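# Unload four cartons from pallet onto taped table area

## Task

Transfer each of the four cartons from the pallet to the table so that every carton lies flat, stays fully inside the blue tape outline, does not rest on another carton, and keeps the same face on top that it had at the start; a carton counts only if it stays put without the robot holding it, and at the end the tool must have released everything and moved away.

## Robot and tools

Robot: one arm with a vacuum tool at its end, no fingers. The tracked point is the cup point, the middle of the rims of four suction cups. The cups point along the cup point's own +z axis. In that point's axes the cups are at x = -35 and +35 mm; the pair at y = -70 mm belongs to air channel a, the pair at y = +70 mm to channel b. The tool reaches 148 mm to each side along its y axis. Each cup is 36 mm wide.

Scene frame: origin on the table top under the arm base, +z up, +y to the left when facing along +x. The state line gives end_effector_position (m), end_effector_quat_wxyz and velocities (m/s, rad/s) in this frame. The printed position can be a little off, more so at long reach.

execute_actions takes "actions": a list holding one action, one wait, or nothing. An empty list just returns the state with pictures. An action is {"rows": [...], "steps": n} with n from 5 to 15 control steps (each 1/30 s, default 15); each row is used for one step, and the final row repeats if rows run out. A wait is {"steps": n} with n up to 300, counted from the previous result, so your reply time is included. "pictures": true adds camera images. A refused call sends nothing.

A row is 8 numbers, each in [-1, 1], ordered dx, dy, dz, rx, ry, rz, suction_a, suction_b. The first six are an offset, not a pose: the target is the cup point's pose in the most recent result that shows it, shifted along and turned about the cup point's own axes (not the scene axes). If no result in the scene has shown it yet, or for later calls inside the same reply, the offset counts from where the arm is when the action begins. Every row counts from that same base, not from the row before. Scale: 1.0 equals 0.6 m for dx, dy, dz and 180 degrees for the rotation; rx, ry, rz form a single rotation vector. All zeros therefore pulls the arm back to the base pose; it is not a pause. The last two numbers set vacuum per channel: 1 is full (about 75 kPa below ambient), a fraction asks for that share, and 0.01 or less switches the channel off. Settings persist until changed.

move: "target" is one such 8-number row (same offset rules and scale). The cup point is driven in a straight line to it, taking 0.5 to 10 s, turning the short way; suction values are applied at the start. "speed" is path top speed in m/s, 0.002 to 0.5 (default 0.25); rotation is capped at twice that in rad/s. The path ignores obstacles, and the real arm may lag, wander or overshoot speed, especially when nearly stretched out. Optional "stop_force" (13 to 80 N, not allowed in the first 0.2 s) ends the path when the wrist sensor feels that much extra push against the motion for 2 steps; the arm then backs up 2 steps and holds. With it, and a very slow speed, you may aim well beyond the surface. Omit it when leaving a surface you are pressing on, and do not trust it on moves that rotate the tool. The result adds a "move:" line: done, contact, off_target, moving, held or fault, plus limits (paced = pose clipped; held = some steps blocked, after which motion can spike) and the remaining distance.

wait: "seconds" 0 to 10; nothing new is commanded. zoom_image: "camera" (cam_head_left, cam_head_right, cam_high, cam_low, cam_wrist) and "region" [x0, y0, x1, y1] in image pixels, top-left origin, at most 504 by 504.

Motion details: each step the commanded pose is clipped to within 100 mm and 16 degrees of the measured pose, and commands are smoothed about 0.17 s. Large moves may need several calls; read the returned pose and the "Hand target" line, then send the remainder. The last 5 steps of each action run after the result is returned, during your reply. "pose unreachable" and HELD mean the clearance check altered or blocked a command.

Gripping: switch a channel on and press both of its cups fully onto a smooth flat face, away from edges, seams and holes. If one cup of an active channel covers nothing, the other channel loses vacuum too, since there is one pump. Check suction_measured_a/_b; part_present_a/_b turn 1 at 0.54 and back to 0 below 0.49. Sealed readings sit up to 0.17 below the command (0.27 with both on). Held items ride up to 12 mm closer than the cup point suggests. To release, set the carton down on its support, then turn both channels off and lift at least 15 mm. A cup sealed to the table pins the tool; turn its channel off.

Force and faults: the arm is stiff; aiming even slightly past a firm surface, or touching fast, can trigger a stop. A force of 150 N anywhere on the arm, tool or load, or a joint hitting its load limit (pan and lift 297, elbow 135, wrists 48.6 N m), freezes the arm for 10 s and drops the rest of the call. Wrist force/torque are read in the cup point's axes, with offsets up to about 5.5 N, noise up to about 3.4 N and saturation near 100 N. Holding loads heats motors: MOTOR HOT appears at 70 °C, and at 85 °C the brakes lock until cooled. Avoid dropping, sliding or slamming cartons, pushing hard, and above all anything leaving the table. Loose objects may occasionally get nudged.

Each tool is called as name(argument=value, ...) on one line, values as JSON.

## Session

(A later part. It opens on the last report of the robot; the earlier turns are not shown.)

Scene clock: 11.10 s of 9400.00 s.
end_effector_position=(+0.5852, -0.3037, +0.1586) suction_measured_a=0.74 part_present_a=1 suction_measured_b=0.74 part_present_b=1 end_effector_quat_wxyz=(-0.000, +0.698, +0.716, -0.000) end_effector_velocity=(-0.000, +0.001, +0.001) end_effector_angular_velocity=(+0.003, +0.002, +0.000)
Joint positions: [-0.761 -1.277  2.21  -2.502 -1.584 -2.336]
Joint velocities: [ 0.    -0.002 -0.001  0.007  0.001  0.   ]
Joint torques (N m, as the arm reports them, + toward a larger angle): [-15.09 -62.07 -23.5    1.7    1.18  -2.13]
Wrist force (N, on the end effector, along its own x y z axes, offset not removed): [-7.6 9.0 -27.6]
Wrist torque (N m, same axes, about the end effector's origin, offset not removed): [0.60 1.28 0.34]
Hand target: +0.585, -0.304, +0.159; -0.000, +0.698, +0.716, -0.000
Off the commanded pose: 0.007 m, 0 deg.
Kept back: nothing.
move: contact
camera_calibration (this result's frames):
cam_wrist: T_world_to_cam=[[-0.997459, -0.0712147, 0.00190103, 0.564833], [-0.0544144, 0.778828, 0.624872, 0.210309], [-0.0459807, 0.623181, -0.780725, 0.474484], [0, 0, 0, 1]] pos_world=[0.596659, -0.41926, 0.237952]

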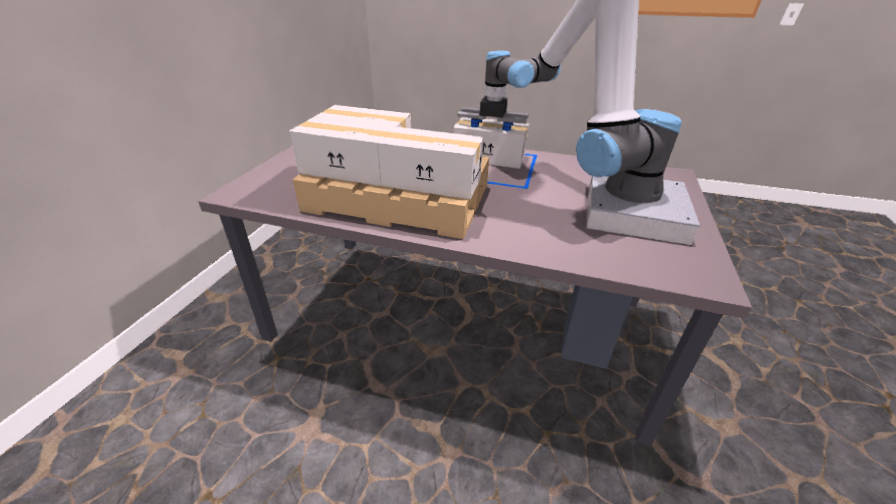

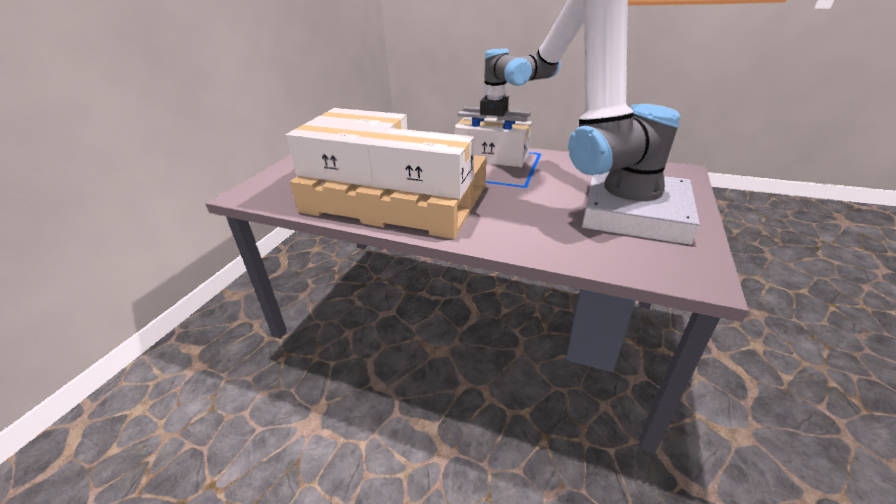

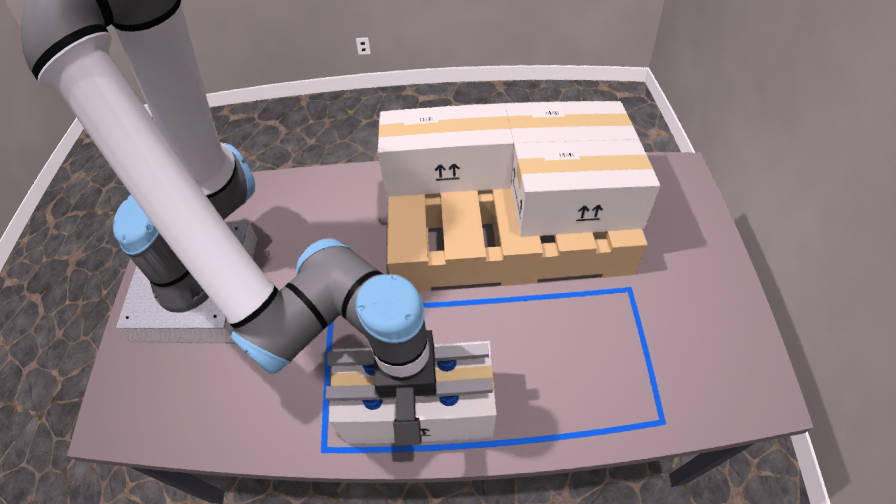

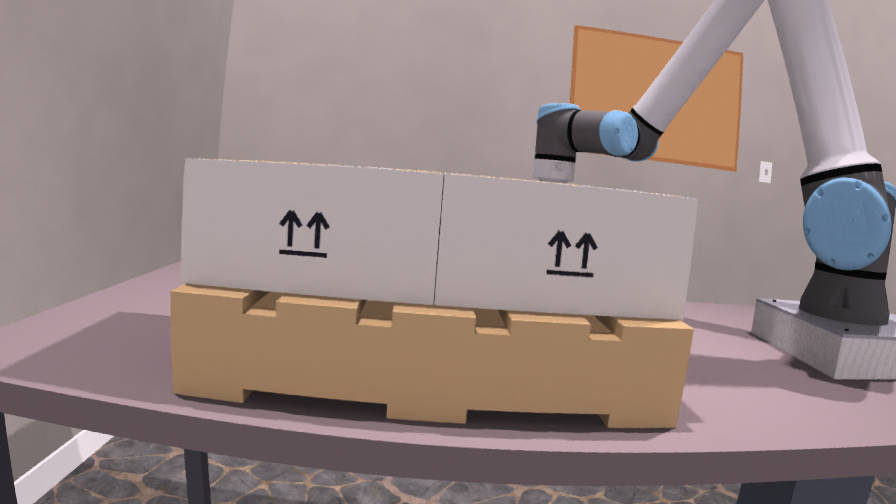

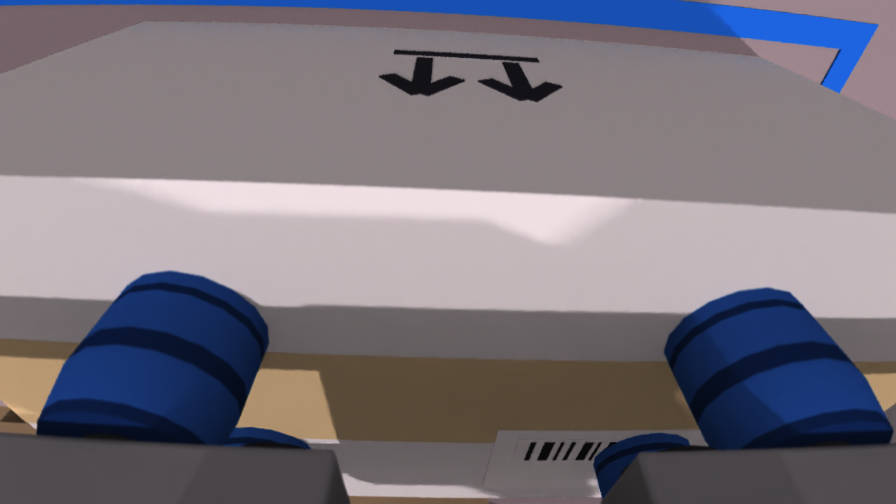

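execute_actions(actions=[{"rows":[[0,0,-0.001,0,0,0,0,0]],"steps":5}])

move(target=[0,0.02,-0.252,0,0,0,0,0], speed=0.5)

move(target=[0.697,0.656,0,0,0,-0.003,0,0], speed=0.5)

move(target=[0,0,0.038,0,0,0,1,1], speed=0.04)

Scene clock: 11.37 s of 9400.00 s.
end_effector_position=(+0.5851, -0.3036, +0.1587) suction_measured_a=0.74 part_present_a=1 suction_measured_b=0.74 part_present_b=1 end_effector_quat_wxyz=(-0.000, +0.698, +0.716, -0.000) end_effector_velocity=(-0.001, +0.000, -0.000) end_effector_angular_velocity=(+0.001, +0.001, -0.002)
Joint positions: [-0.761 -1.277  2.21  -2.501 -1.584 -2.336]
Joint velocities: [-0.001 -0.001  0.001  0.001  0.     0.001]
Joint torques (N m, as the arm reports them, + toward a larger angle): [-12.21 -67.89 -26.81   0.98   0.92  -1.69]
Wrist force (N, on the end effector, along its own x y z axes, offset not removed): [-6.1 4.2 -12.4]
Wrist torque (N m, same axes, about the end effector's origin, offset not removed): [-1.43 0.72 0.35]
Kept back: the last 5 steps of this action.
Steps of this call (steps 1 to 8: nothing new was sent). Readings (end_effector_position | what the end effector reports):
1: (+0.5852, -0.3037, +0.1586) | suction_measured_a=0.74 part_present_a=1 suction_measured_b=0.74 part_present_b=1
2: (+0.5852, -0.3037, +0.1586) | suction_measured_a=0.74 part_present_a=1 suction_measured_b=0.74 part_present_b=1
4: (+0.5851, -0.3037, +0.1586) | suction_measured_a=0.74 part_present_a=1 suction_measured_b=0.74 part_present_b=1
8: the state above

Scene clock: 12.77 s of 9400.00 s.
end_effector_position=(+0.5972, -0.3033, +0.3100) suction_measured_a=0.00 part_present_a=0 suction_measured_b=0.00 part_present_b=0 end_effector_quat_wxyz=(+0.000, +0.698, +0.716, -0.000) end_effector_velocity=(+0.000, +0.000, +0.002) end_effector_angular_velocity=(+0.001, +0.001, +0.001)
Joint positions: [-0.745 -1.467  2.085 -2.187 -1.584 -2.32 ]
Joint velocities: [ 0.001 -0.002 -0.003  0.007  0.     0.   ]
Joint torques (N m, as the arm reports them, + toward a larger angle): [ 15.91 -65.16 -56.99  -1.79  -3.25   1.48]
Wrist force (N, on the end effector, along its own x y z axes, offset not removed): [0.4 6.5 -4.4]
Wrist torque (N m, same axes, about the end effector's origin, offset not removed): [0.97 -0.05 0.32]
Hand target: +0.597, -0.303, +0.310; +0.000, +0.698, +0.716, -0.000
Off your previous action's commanded pose: 0.000 m, 0 deg at its last step (step 5 of this call).
Off the commanded pose: 0.001 m, 0 deg.
Kept back: nothing.
move: done
camera_calibration (this result's frames):
cam_wrist: T_world_to_cam=[[-0.99746, -0.0712101, 0.00152124, 0.576629], [-0.0546673, 0.779082, 0.624534, 0.116319], [-0.0456583, 0.622864, -0.780996, 0.592846], [0, 0, 0, 1]] pos_world=[0.608592, -0.418823, 0.389488]

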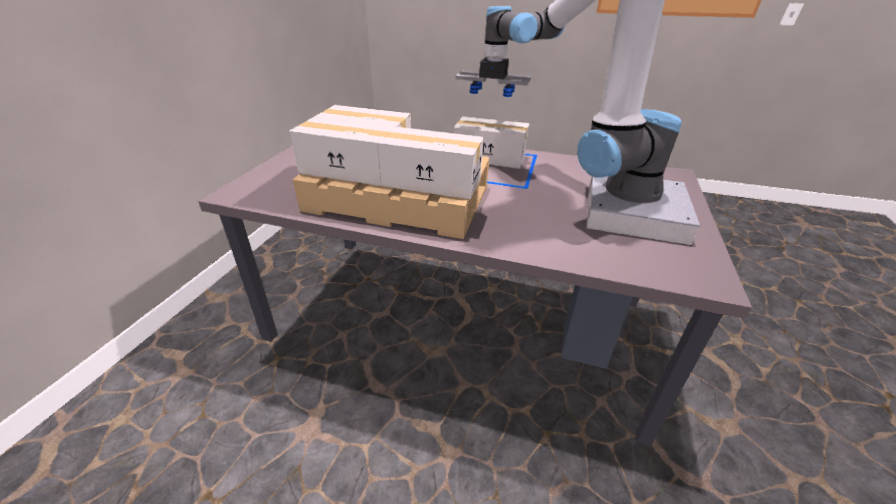

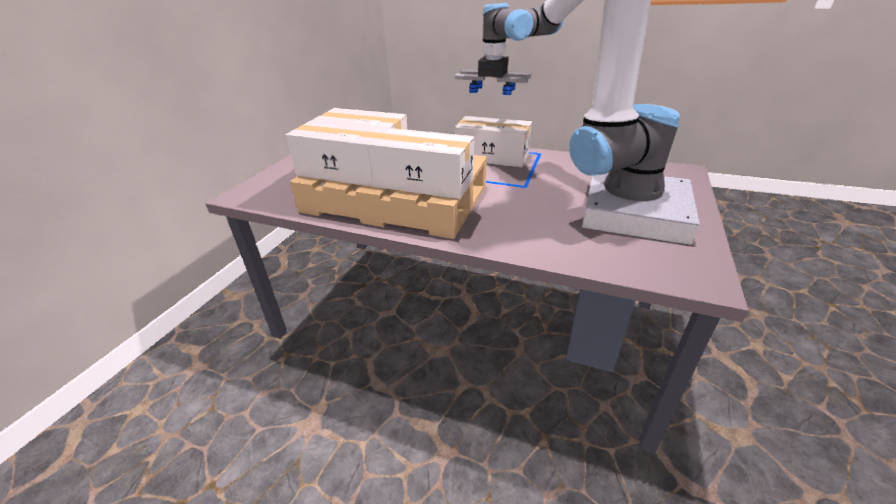

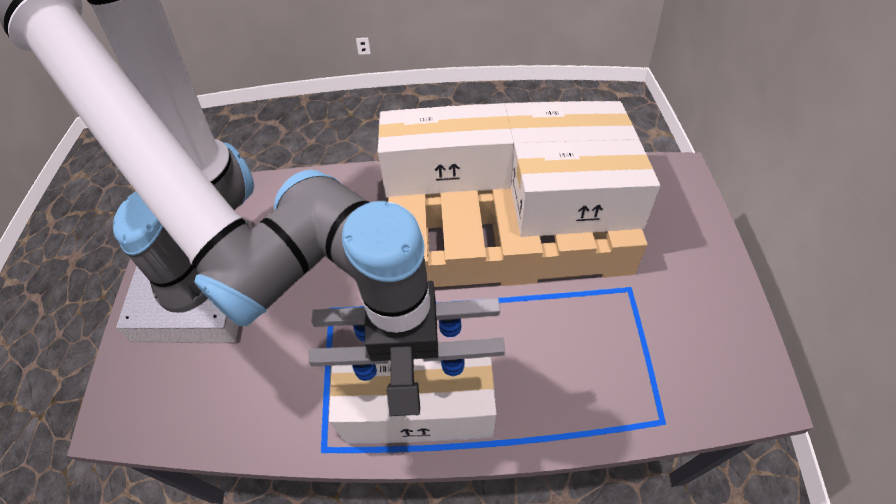

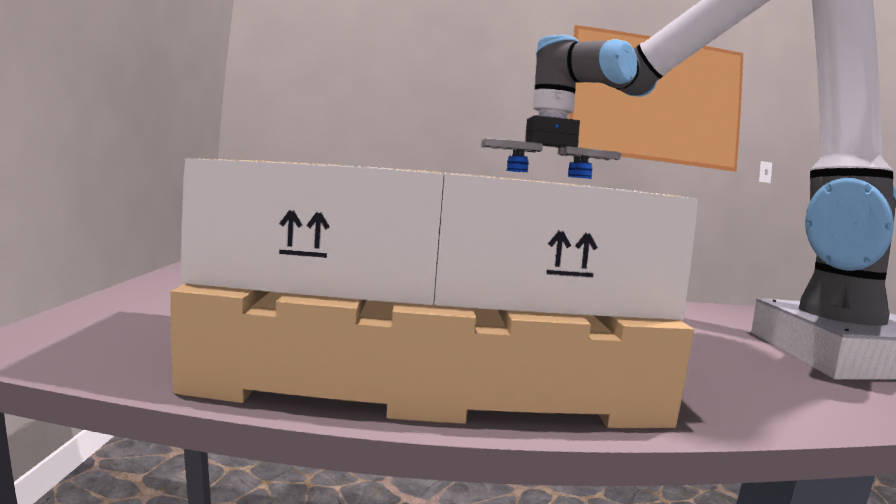

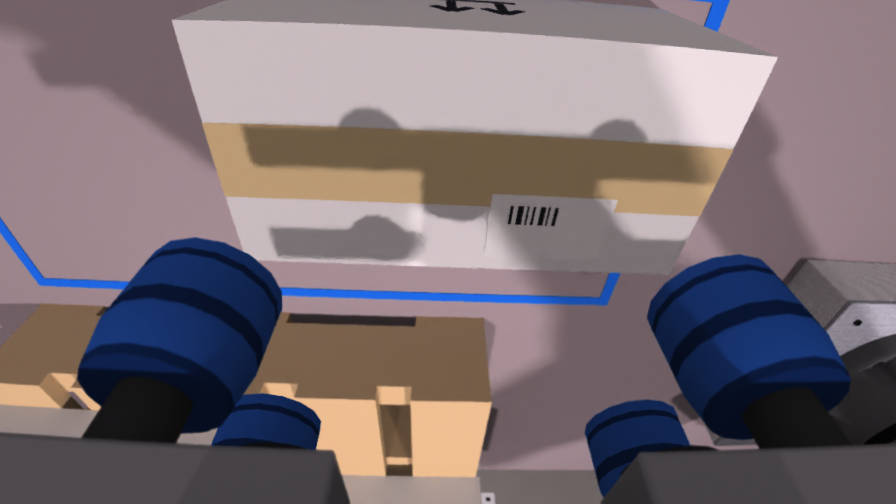

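Scene clock: 14.87 s of 9400.00 s.
end_effector_position=(+0.9802, +0.1235, +0.3097) suction_measured_a=0.00 part_present_a=0 suction_measured_b=0.00 part_present_b=0 end_effector_quat_wxyz=(+0.000, +0.695, +0.719, -0.001) end_effector_velocity=(+0.002, +0.001, -0.001) end_effector_angular_velocity=(-0.000, +0.002, -0.001)
Joint positions: [-0.068 -0.985  1.416 -1.992 -1.581 -1.653]
Joint velocities: [ 0.001  0.004 -0.006  0.004 -0.     0.002]
Joint torques (N m, as the arm reports them, + toward a larger angle): [ 14.94 -83.31 -62.25  -1.41  -3.32   1.62]
Wrist force (N, on the end effector, along its own x y z axes, offset not removed): [1.4 4.0 -4.6]
Wrist torque (N m, same axes, about the end effector's origin, offset not removed): [0.35 -0.23 0.33]
Hand target: +0.980, +0.124, +0.310; +0.000, +0.695, +0.719, -0.001
Off the commanded pose: 0.001 m, 0 deg.
Kept back: nothing.
move: done; limits=paced
camera_calibration (this result's frames):
cam_wrist: T_world_to_cam=[[-0.996742, -0.0806241, 0.00221001, 0.989266], [-0.0616458, 0.779214, 0.623719, -0.187969], [-0.0520089, 0.621551, -0.781645, 0.350827], [0, 0, 0, 1]] pos_world=[0.992702, 0.00816941, 0.389276]

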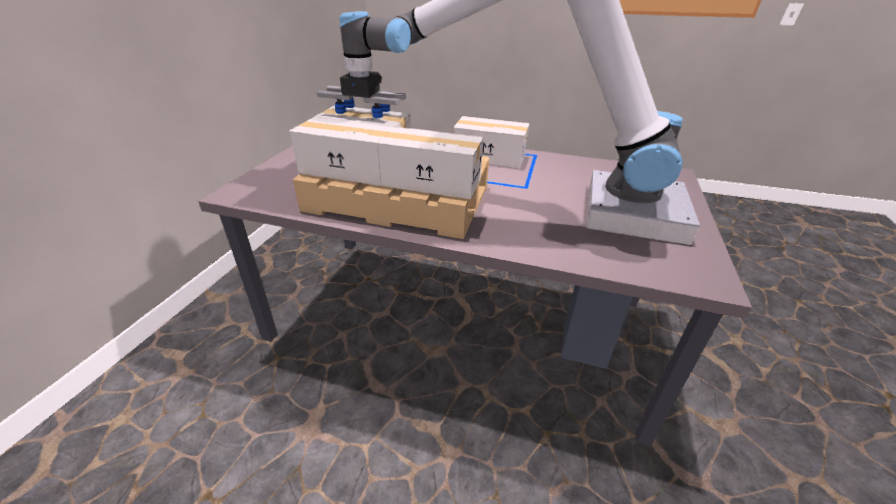

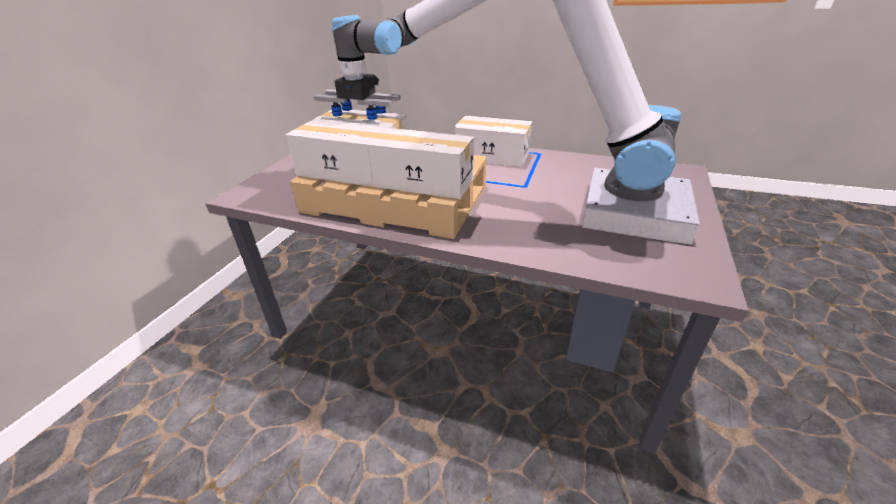

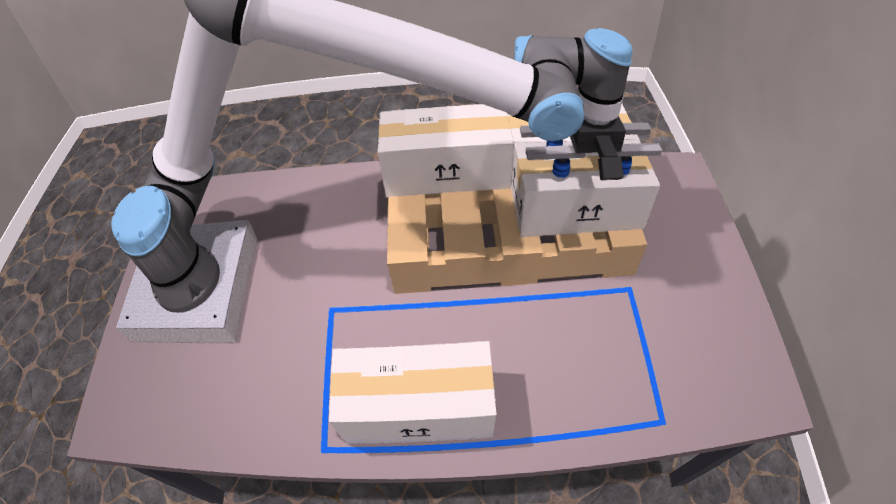

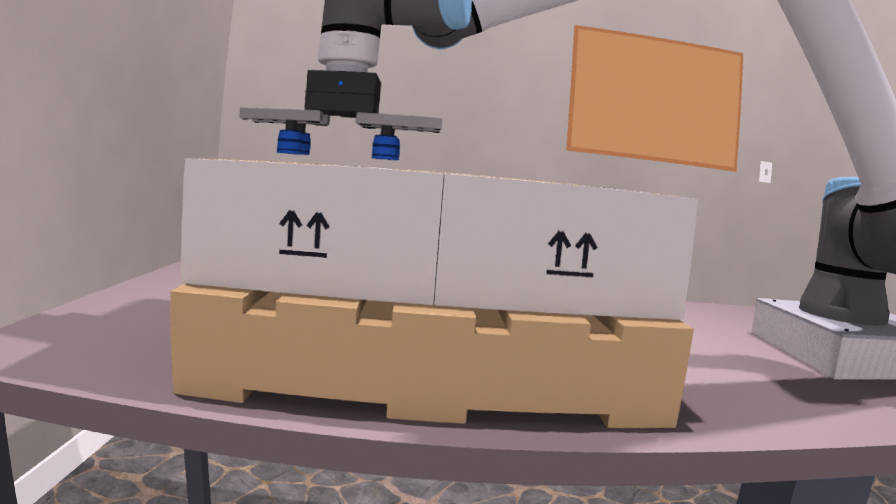

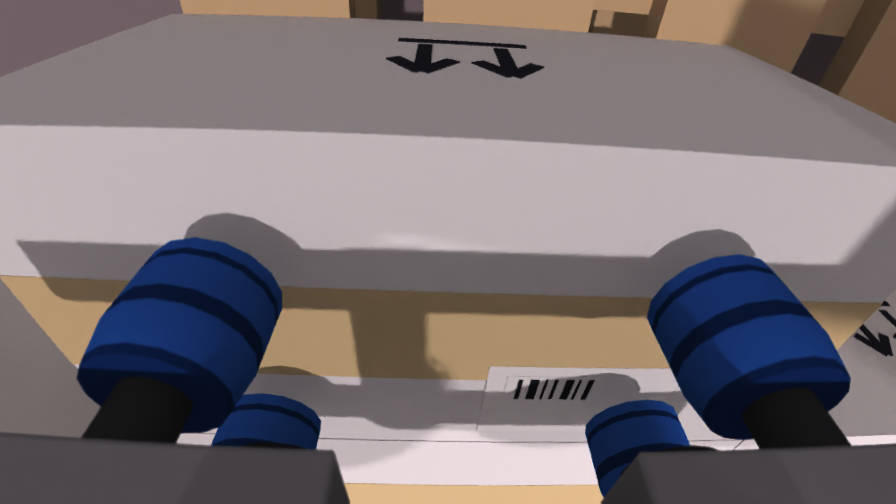

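Scene clock: 15.87 s of 9400.00 s.
end_effector_position=(+0.9801, +0.1234, +0.2870) suction_measured_a=0.49 part_present_a=0 suction_measured_b=0.49 part_present_b=0 end_effector_quat_wxyz=(+0.000, +0.695, +0.719, -0.001) end_effector_velocity=(+0.002, -0.000, -0.000) end_effector_angular_velocity=(+0.000, -0.005, +0.000)
Joint positions: [-0.069 -0.969  1.434 -2.025 -1.581 -1.653]
Joint velocities: [-0.     0.001 -0.    -0.006  0.001 -0.001]
Joint torques (N m, as the arm reports them, + toward a larger angle): [ -15.57 -104.01  -57.37   -9.19   -2.11   -1.88]
Wrist force (N, on the end effector, along its own x y z axes, offset not removed): [-2.0 -1.1 16.5]
Wrist torque (N m, same axes, about the end effector's origin, offset not removed): [-0.67 0.20 0.36]
Hand target: +0.980, +0.123, +0.287; +0.000, +0.695, +0.719, -0.001
Off the commanded pose: 0.000 m, 0 deg.
Kept back: nothing.
move: done
camera_calibration (this result's frames):
cam_wrist: T_world_to_cam=[[-0.996741, -0.0806303, 0.00256699, 0.98914], [-0.0614267, 0.779206, 0.62375, -0.173975], [-0.0522934, 0.62156, -0.781619, 0.333328], [0, 0, 0, 1]] pos_world=[0.99266, 0.00813373, 0.366513]

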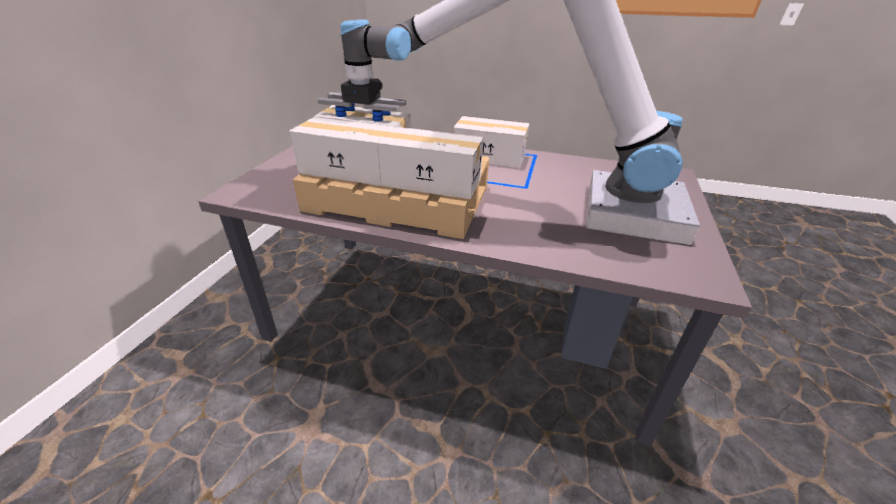

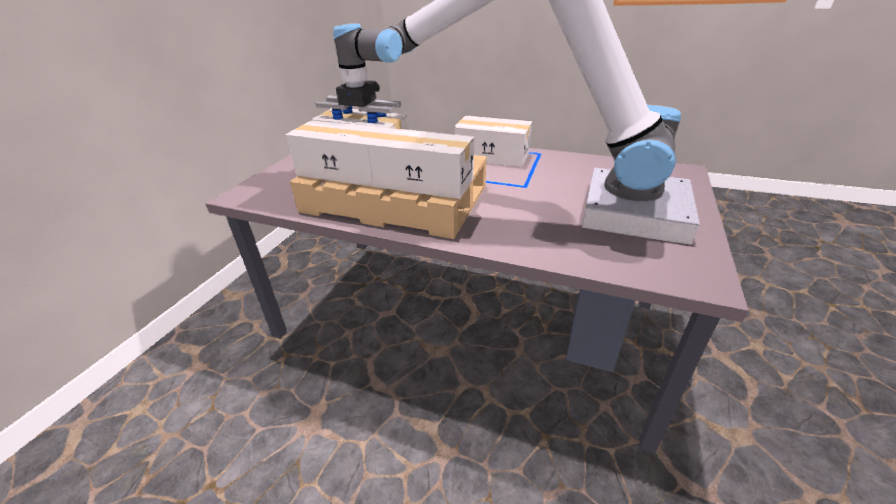

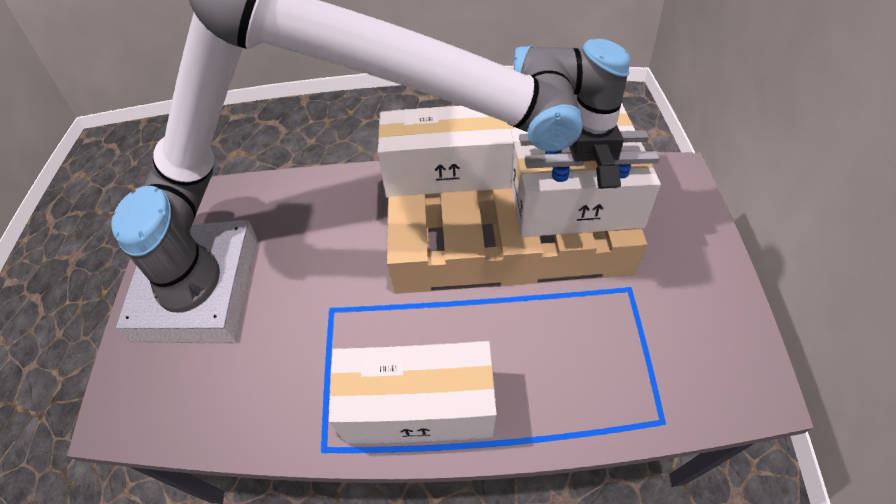

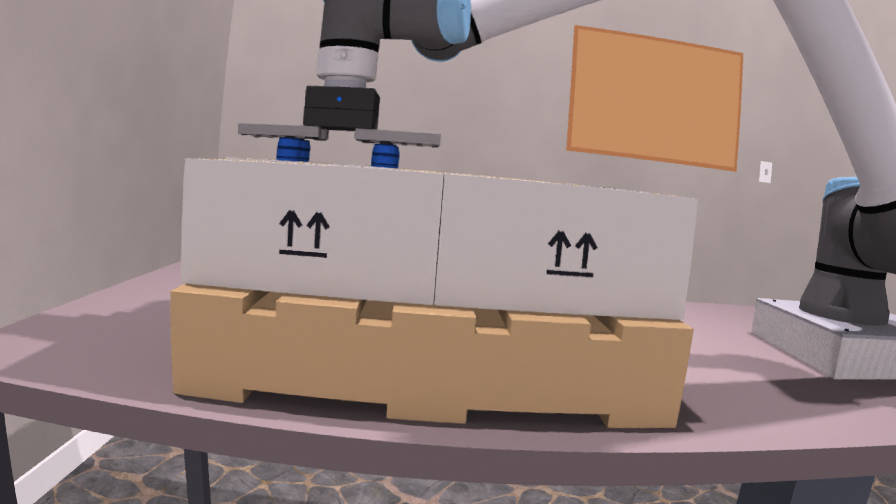

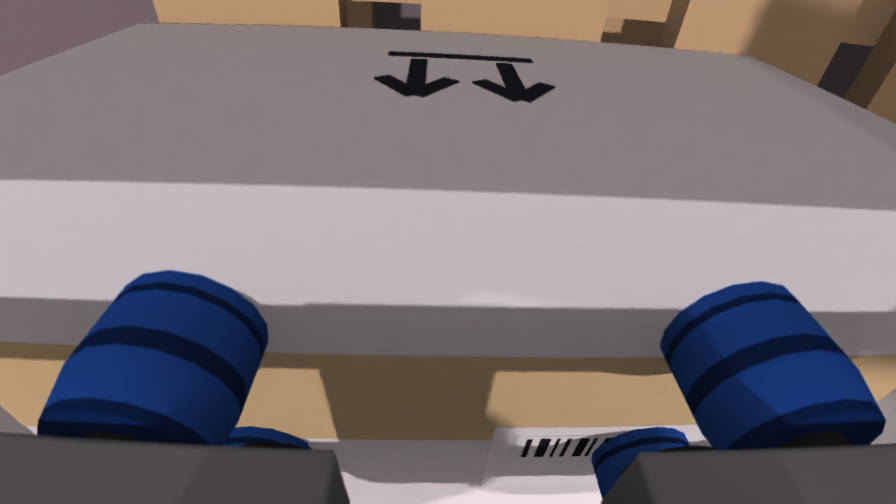

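move(target=[-0.38,-0.07,-0.03,0,0,0,1,1], speed=0.4)

move(target=[-0.32,-0.045,0.236,0,0,0.003,1,1], speed=0.35)

Scene clock: 17.50 s of 9400.00 s.
end_effector_position=(+0.9458, -0.1053, +0.3053) suction_measured_a=0.74 part_present_a=1 suction_measured_b=0.74 part_present_b=1 end_effector_quat_wxyz=(+0.000, +0.695, +0.719, -0.001) end_effector_velocity=(-0.001, -0.002, -0.001) end_effector_angular_velocity=(+0.001, +0.002, +0.001)
Joint positions: [-0.31  -1.039  1.51  -2.033 -1.583 -1.895]
Joint velocities: [-0.002 -0.     0.002  0.     0.001 -0.003]
Joint torques (N m, as the arm reports them, + toward a larger angle): [ -15.25 -130.14  -62.68   -4.03    2.89   -2.74]
Wrist force (N, on the end effector, along its own x y z axes, offset not removed): [-3.2 -0.3 19.2]
Wrist torque (N m, same axes, about the end effector's origin, offset not removed): [-0.71 0.47 0.37]
Hand target: +0.946, -0.106, +0.305; +0.000, +0.695, +0.719, -0.001
Off the commanded pose: 0.001 m, 0 deg.
Kept back: nothing.
move: done
camera_calibration (this result's frames):
cam_wrist: T_world_to_cam=[[-0.996742, -0.0806213, 0.00240154, 0.936507], [-0.0614996, 0.778925, 0.624094, -0.00937691], [-0.0521859, 0.621913, -0.781346, 0.48787], [0, 0, 0, 1]] pos_world=[0.958339, -0.220606, 0.384798]

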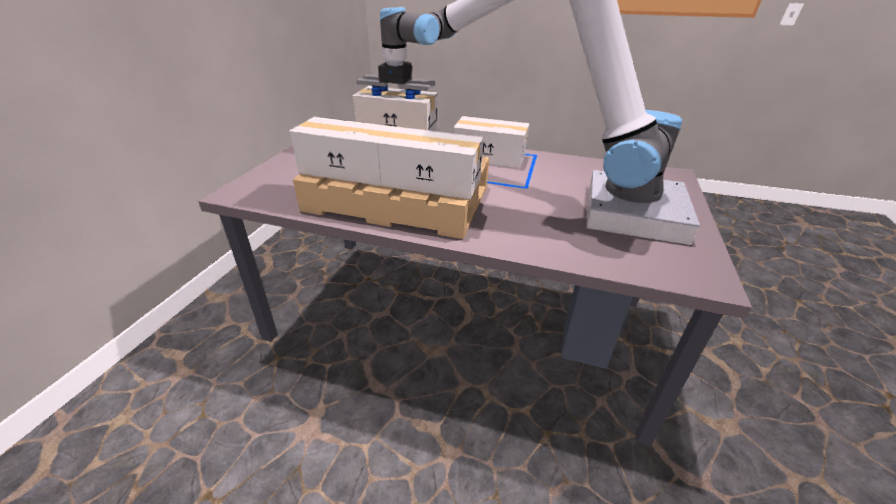

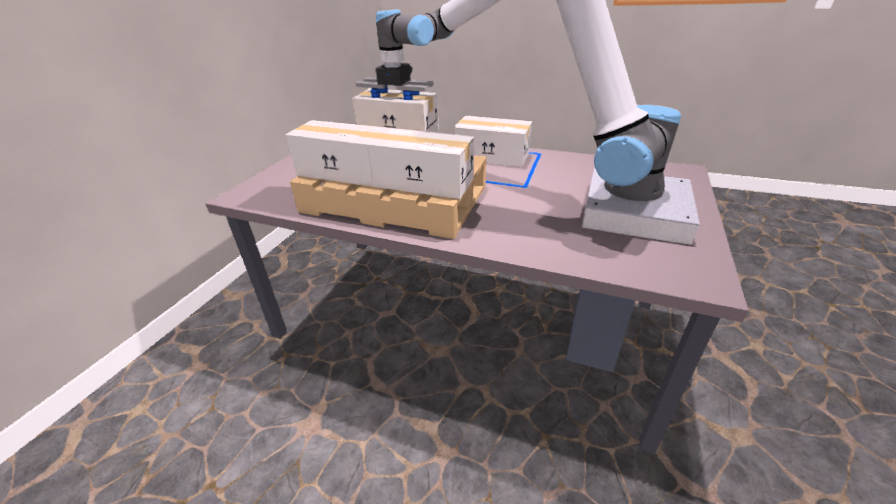

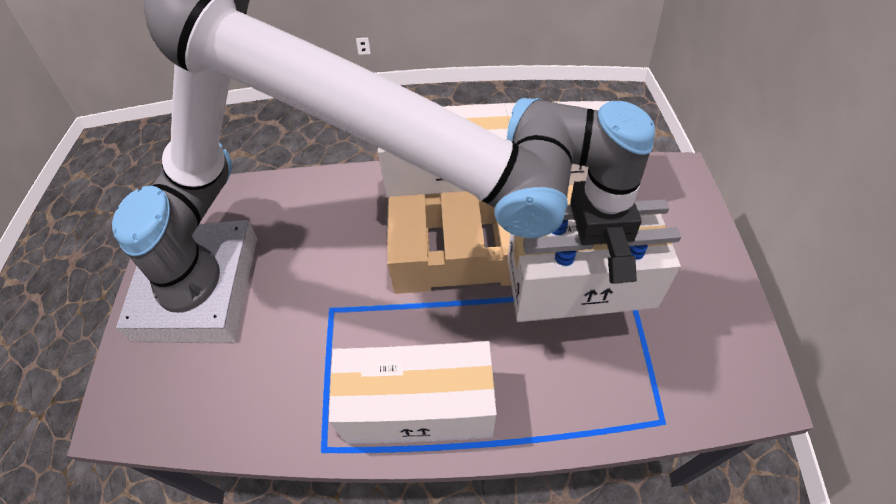

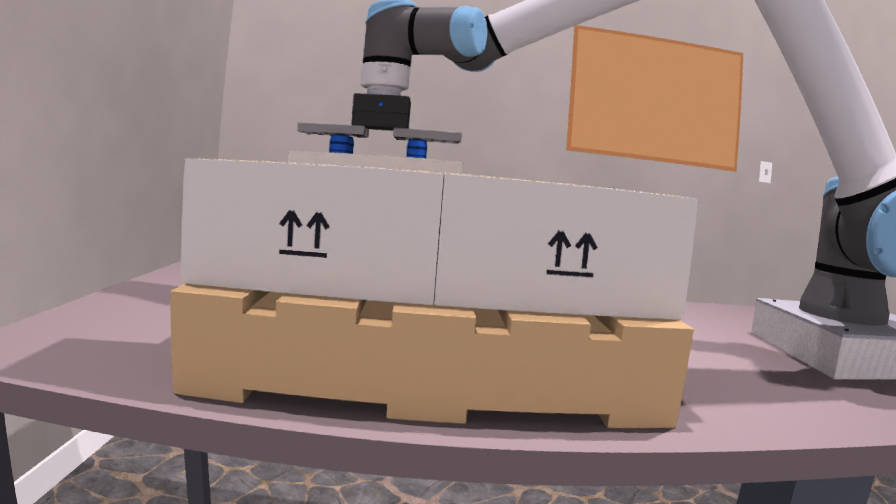

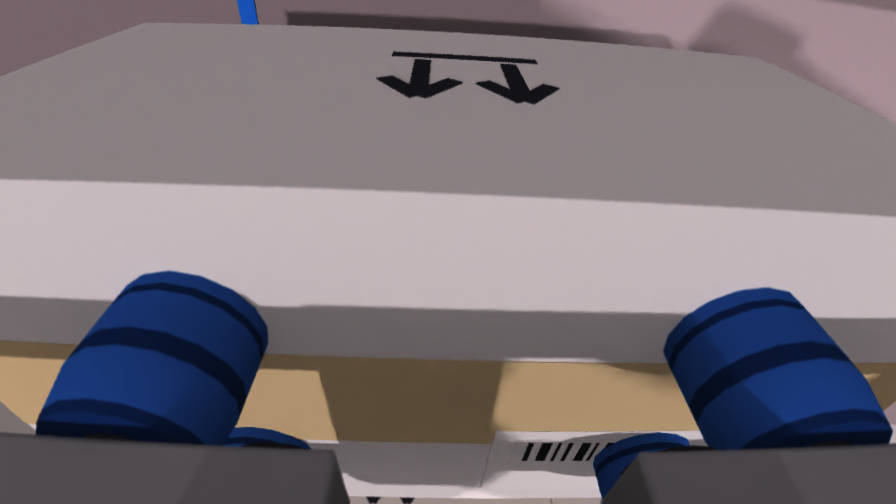

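Scene clock: 18.93 s of 9400.00 s.
end_effector_position=(+0.9253, -0.2978, +0.1644) suction_measured_a=0.74 part_present_a=1 suction_measured_b=0.74 part_present_b=1 end_effector_quat_wxyz=(-0.000, +0.698, +0.716, -0.000) end_effector_velocity=(+0.001, -0.003, -0.001) end_effector_angular_velocity=(+0.000, -0.002, -0.000)
Joint positions: [-0.508 -0.892  1.545 -2.218 -1.584 -2.084]
Joint velocities: [-0.003  0.003 -0.004 -0.002  0.001 -0.003]
Joint torques (N m, as the arm reports them, + toward a larger angle): [ -16.2  -105.33  -68.6    -9.46    2.41   -1.43]
Wrist force (N, on the end effector, along its own x y z axes, offset not removed): [-0.6 1.7 16.1]
Wrist torque (N m, same axes, about the end effector's origin, offset not removed): [-0.32 -0.08 0.17]
Hand target: +0.925, -0.298, +0.164; -0.000, +0.698, +0.716, -0.000
Off the commanded pose: 0.001 m, 0 deg.
Kept back: nothing.
move: done
camera_calibration (this result's frames):
cam_wrist: T_world_to_cam=[[-0.997457, -0.0712361, 0.00214899, 0.90445], [-0.054309, 0.779276, 0.624324, 0.220717], [-0.046149, 0.622619, -0.781163, 0.491034], [0, 0, 0, 1]] pos_world=[0.936798, -0.413297, 0.243835]

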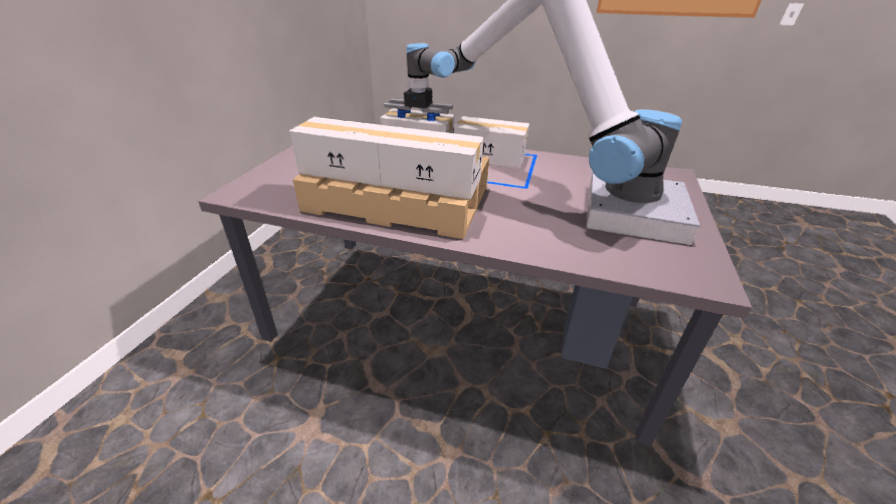

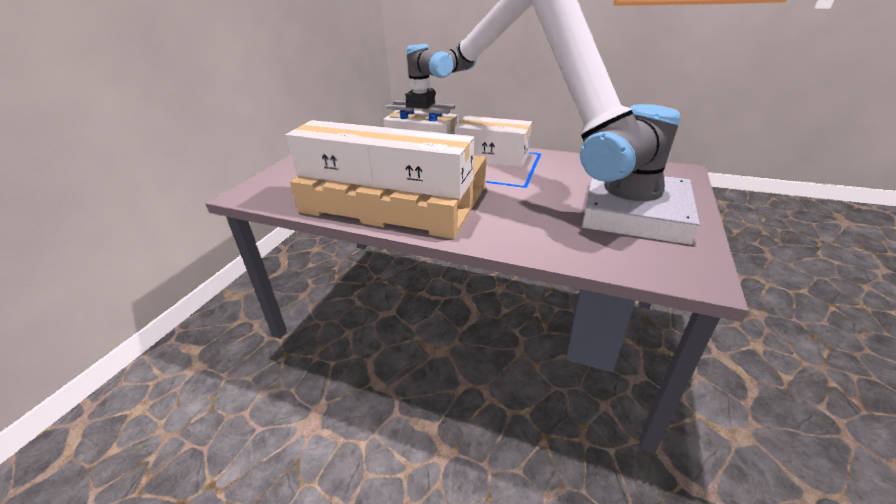

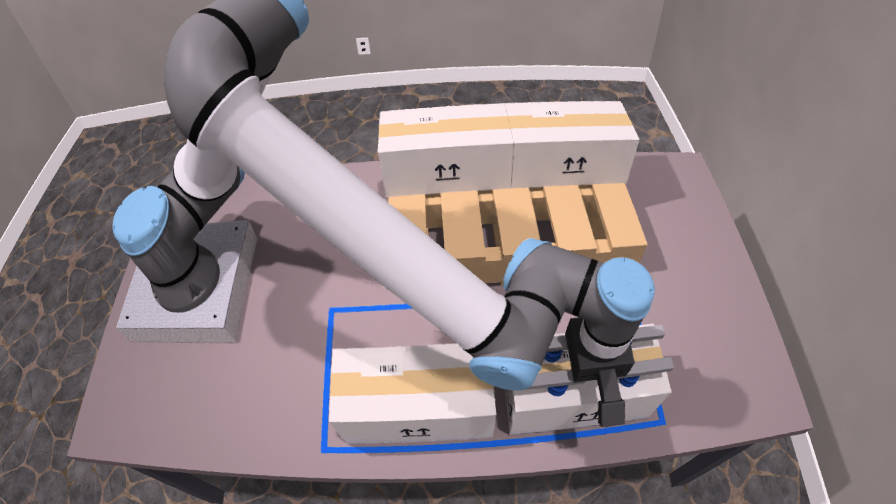

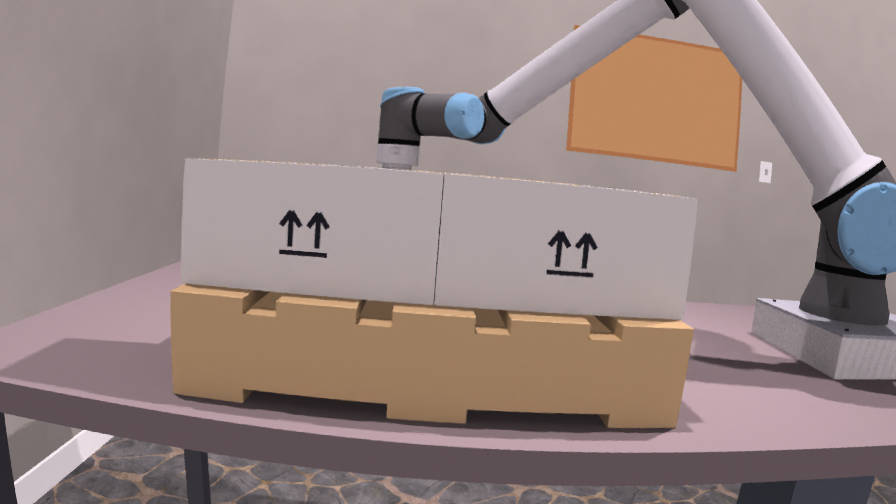

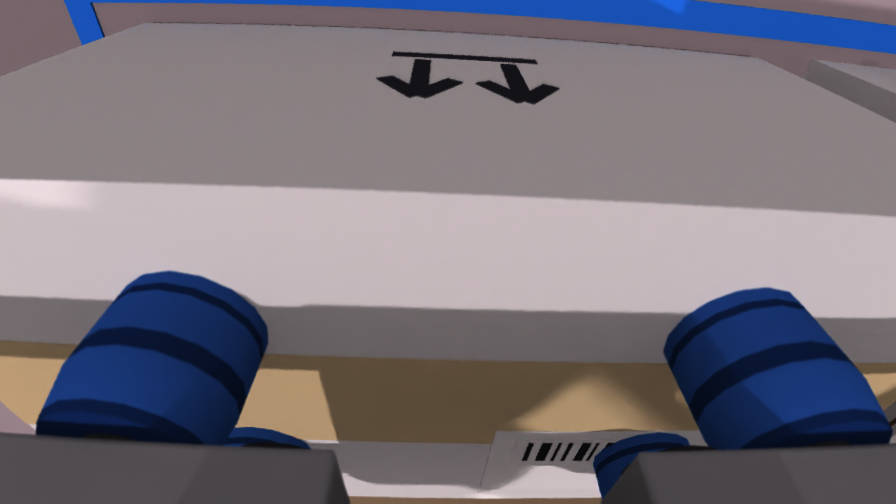

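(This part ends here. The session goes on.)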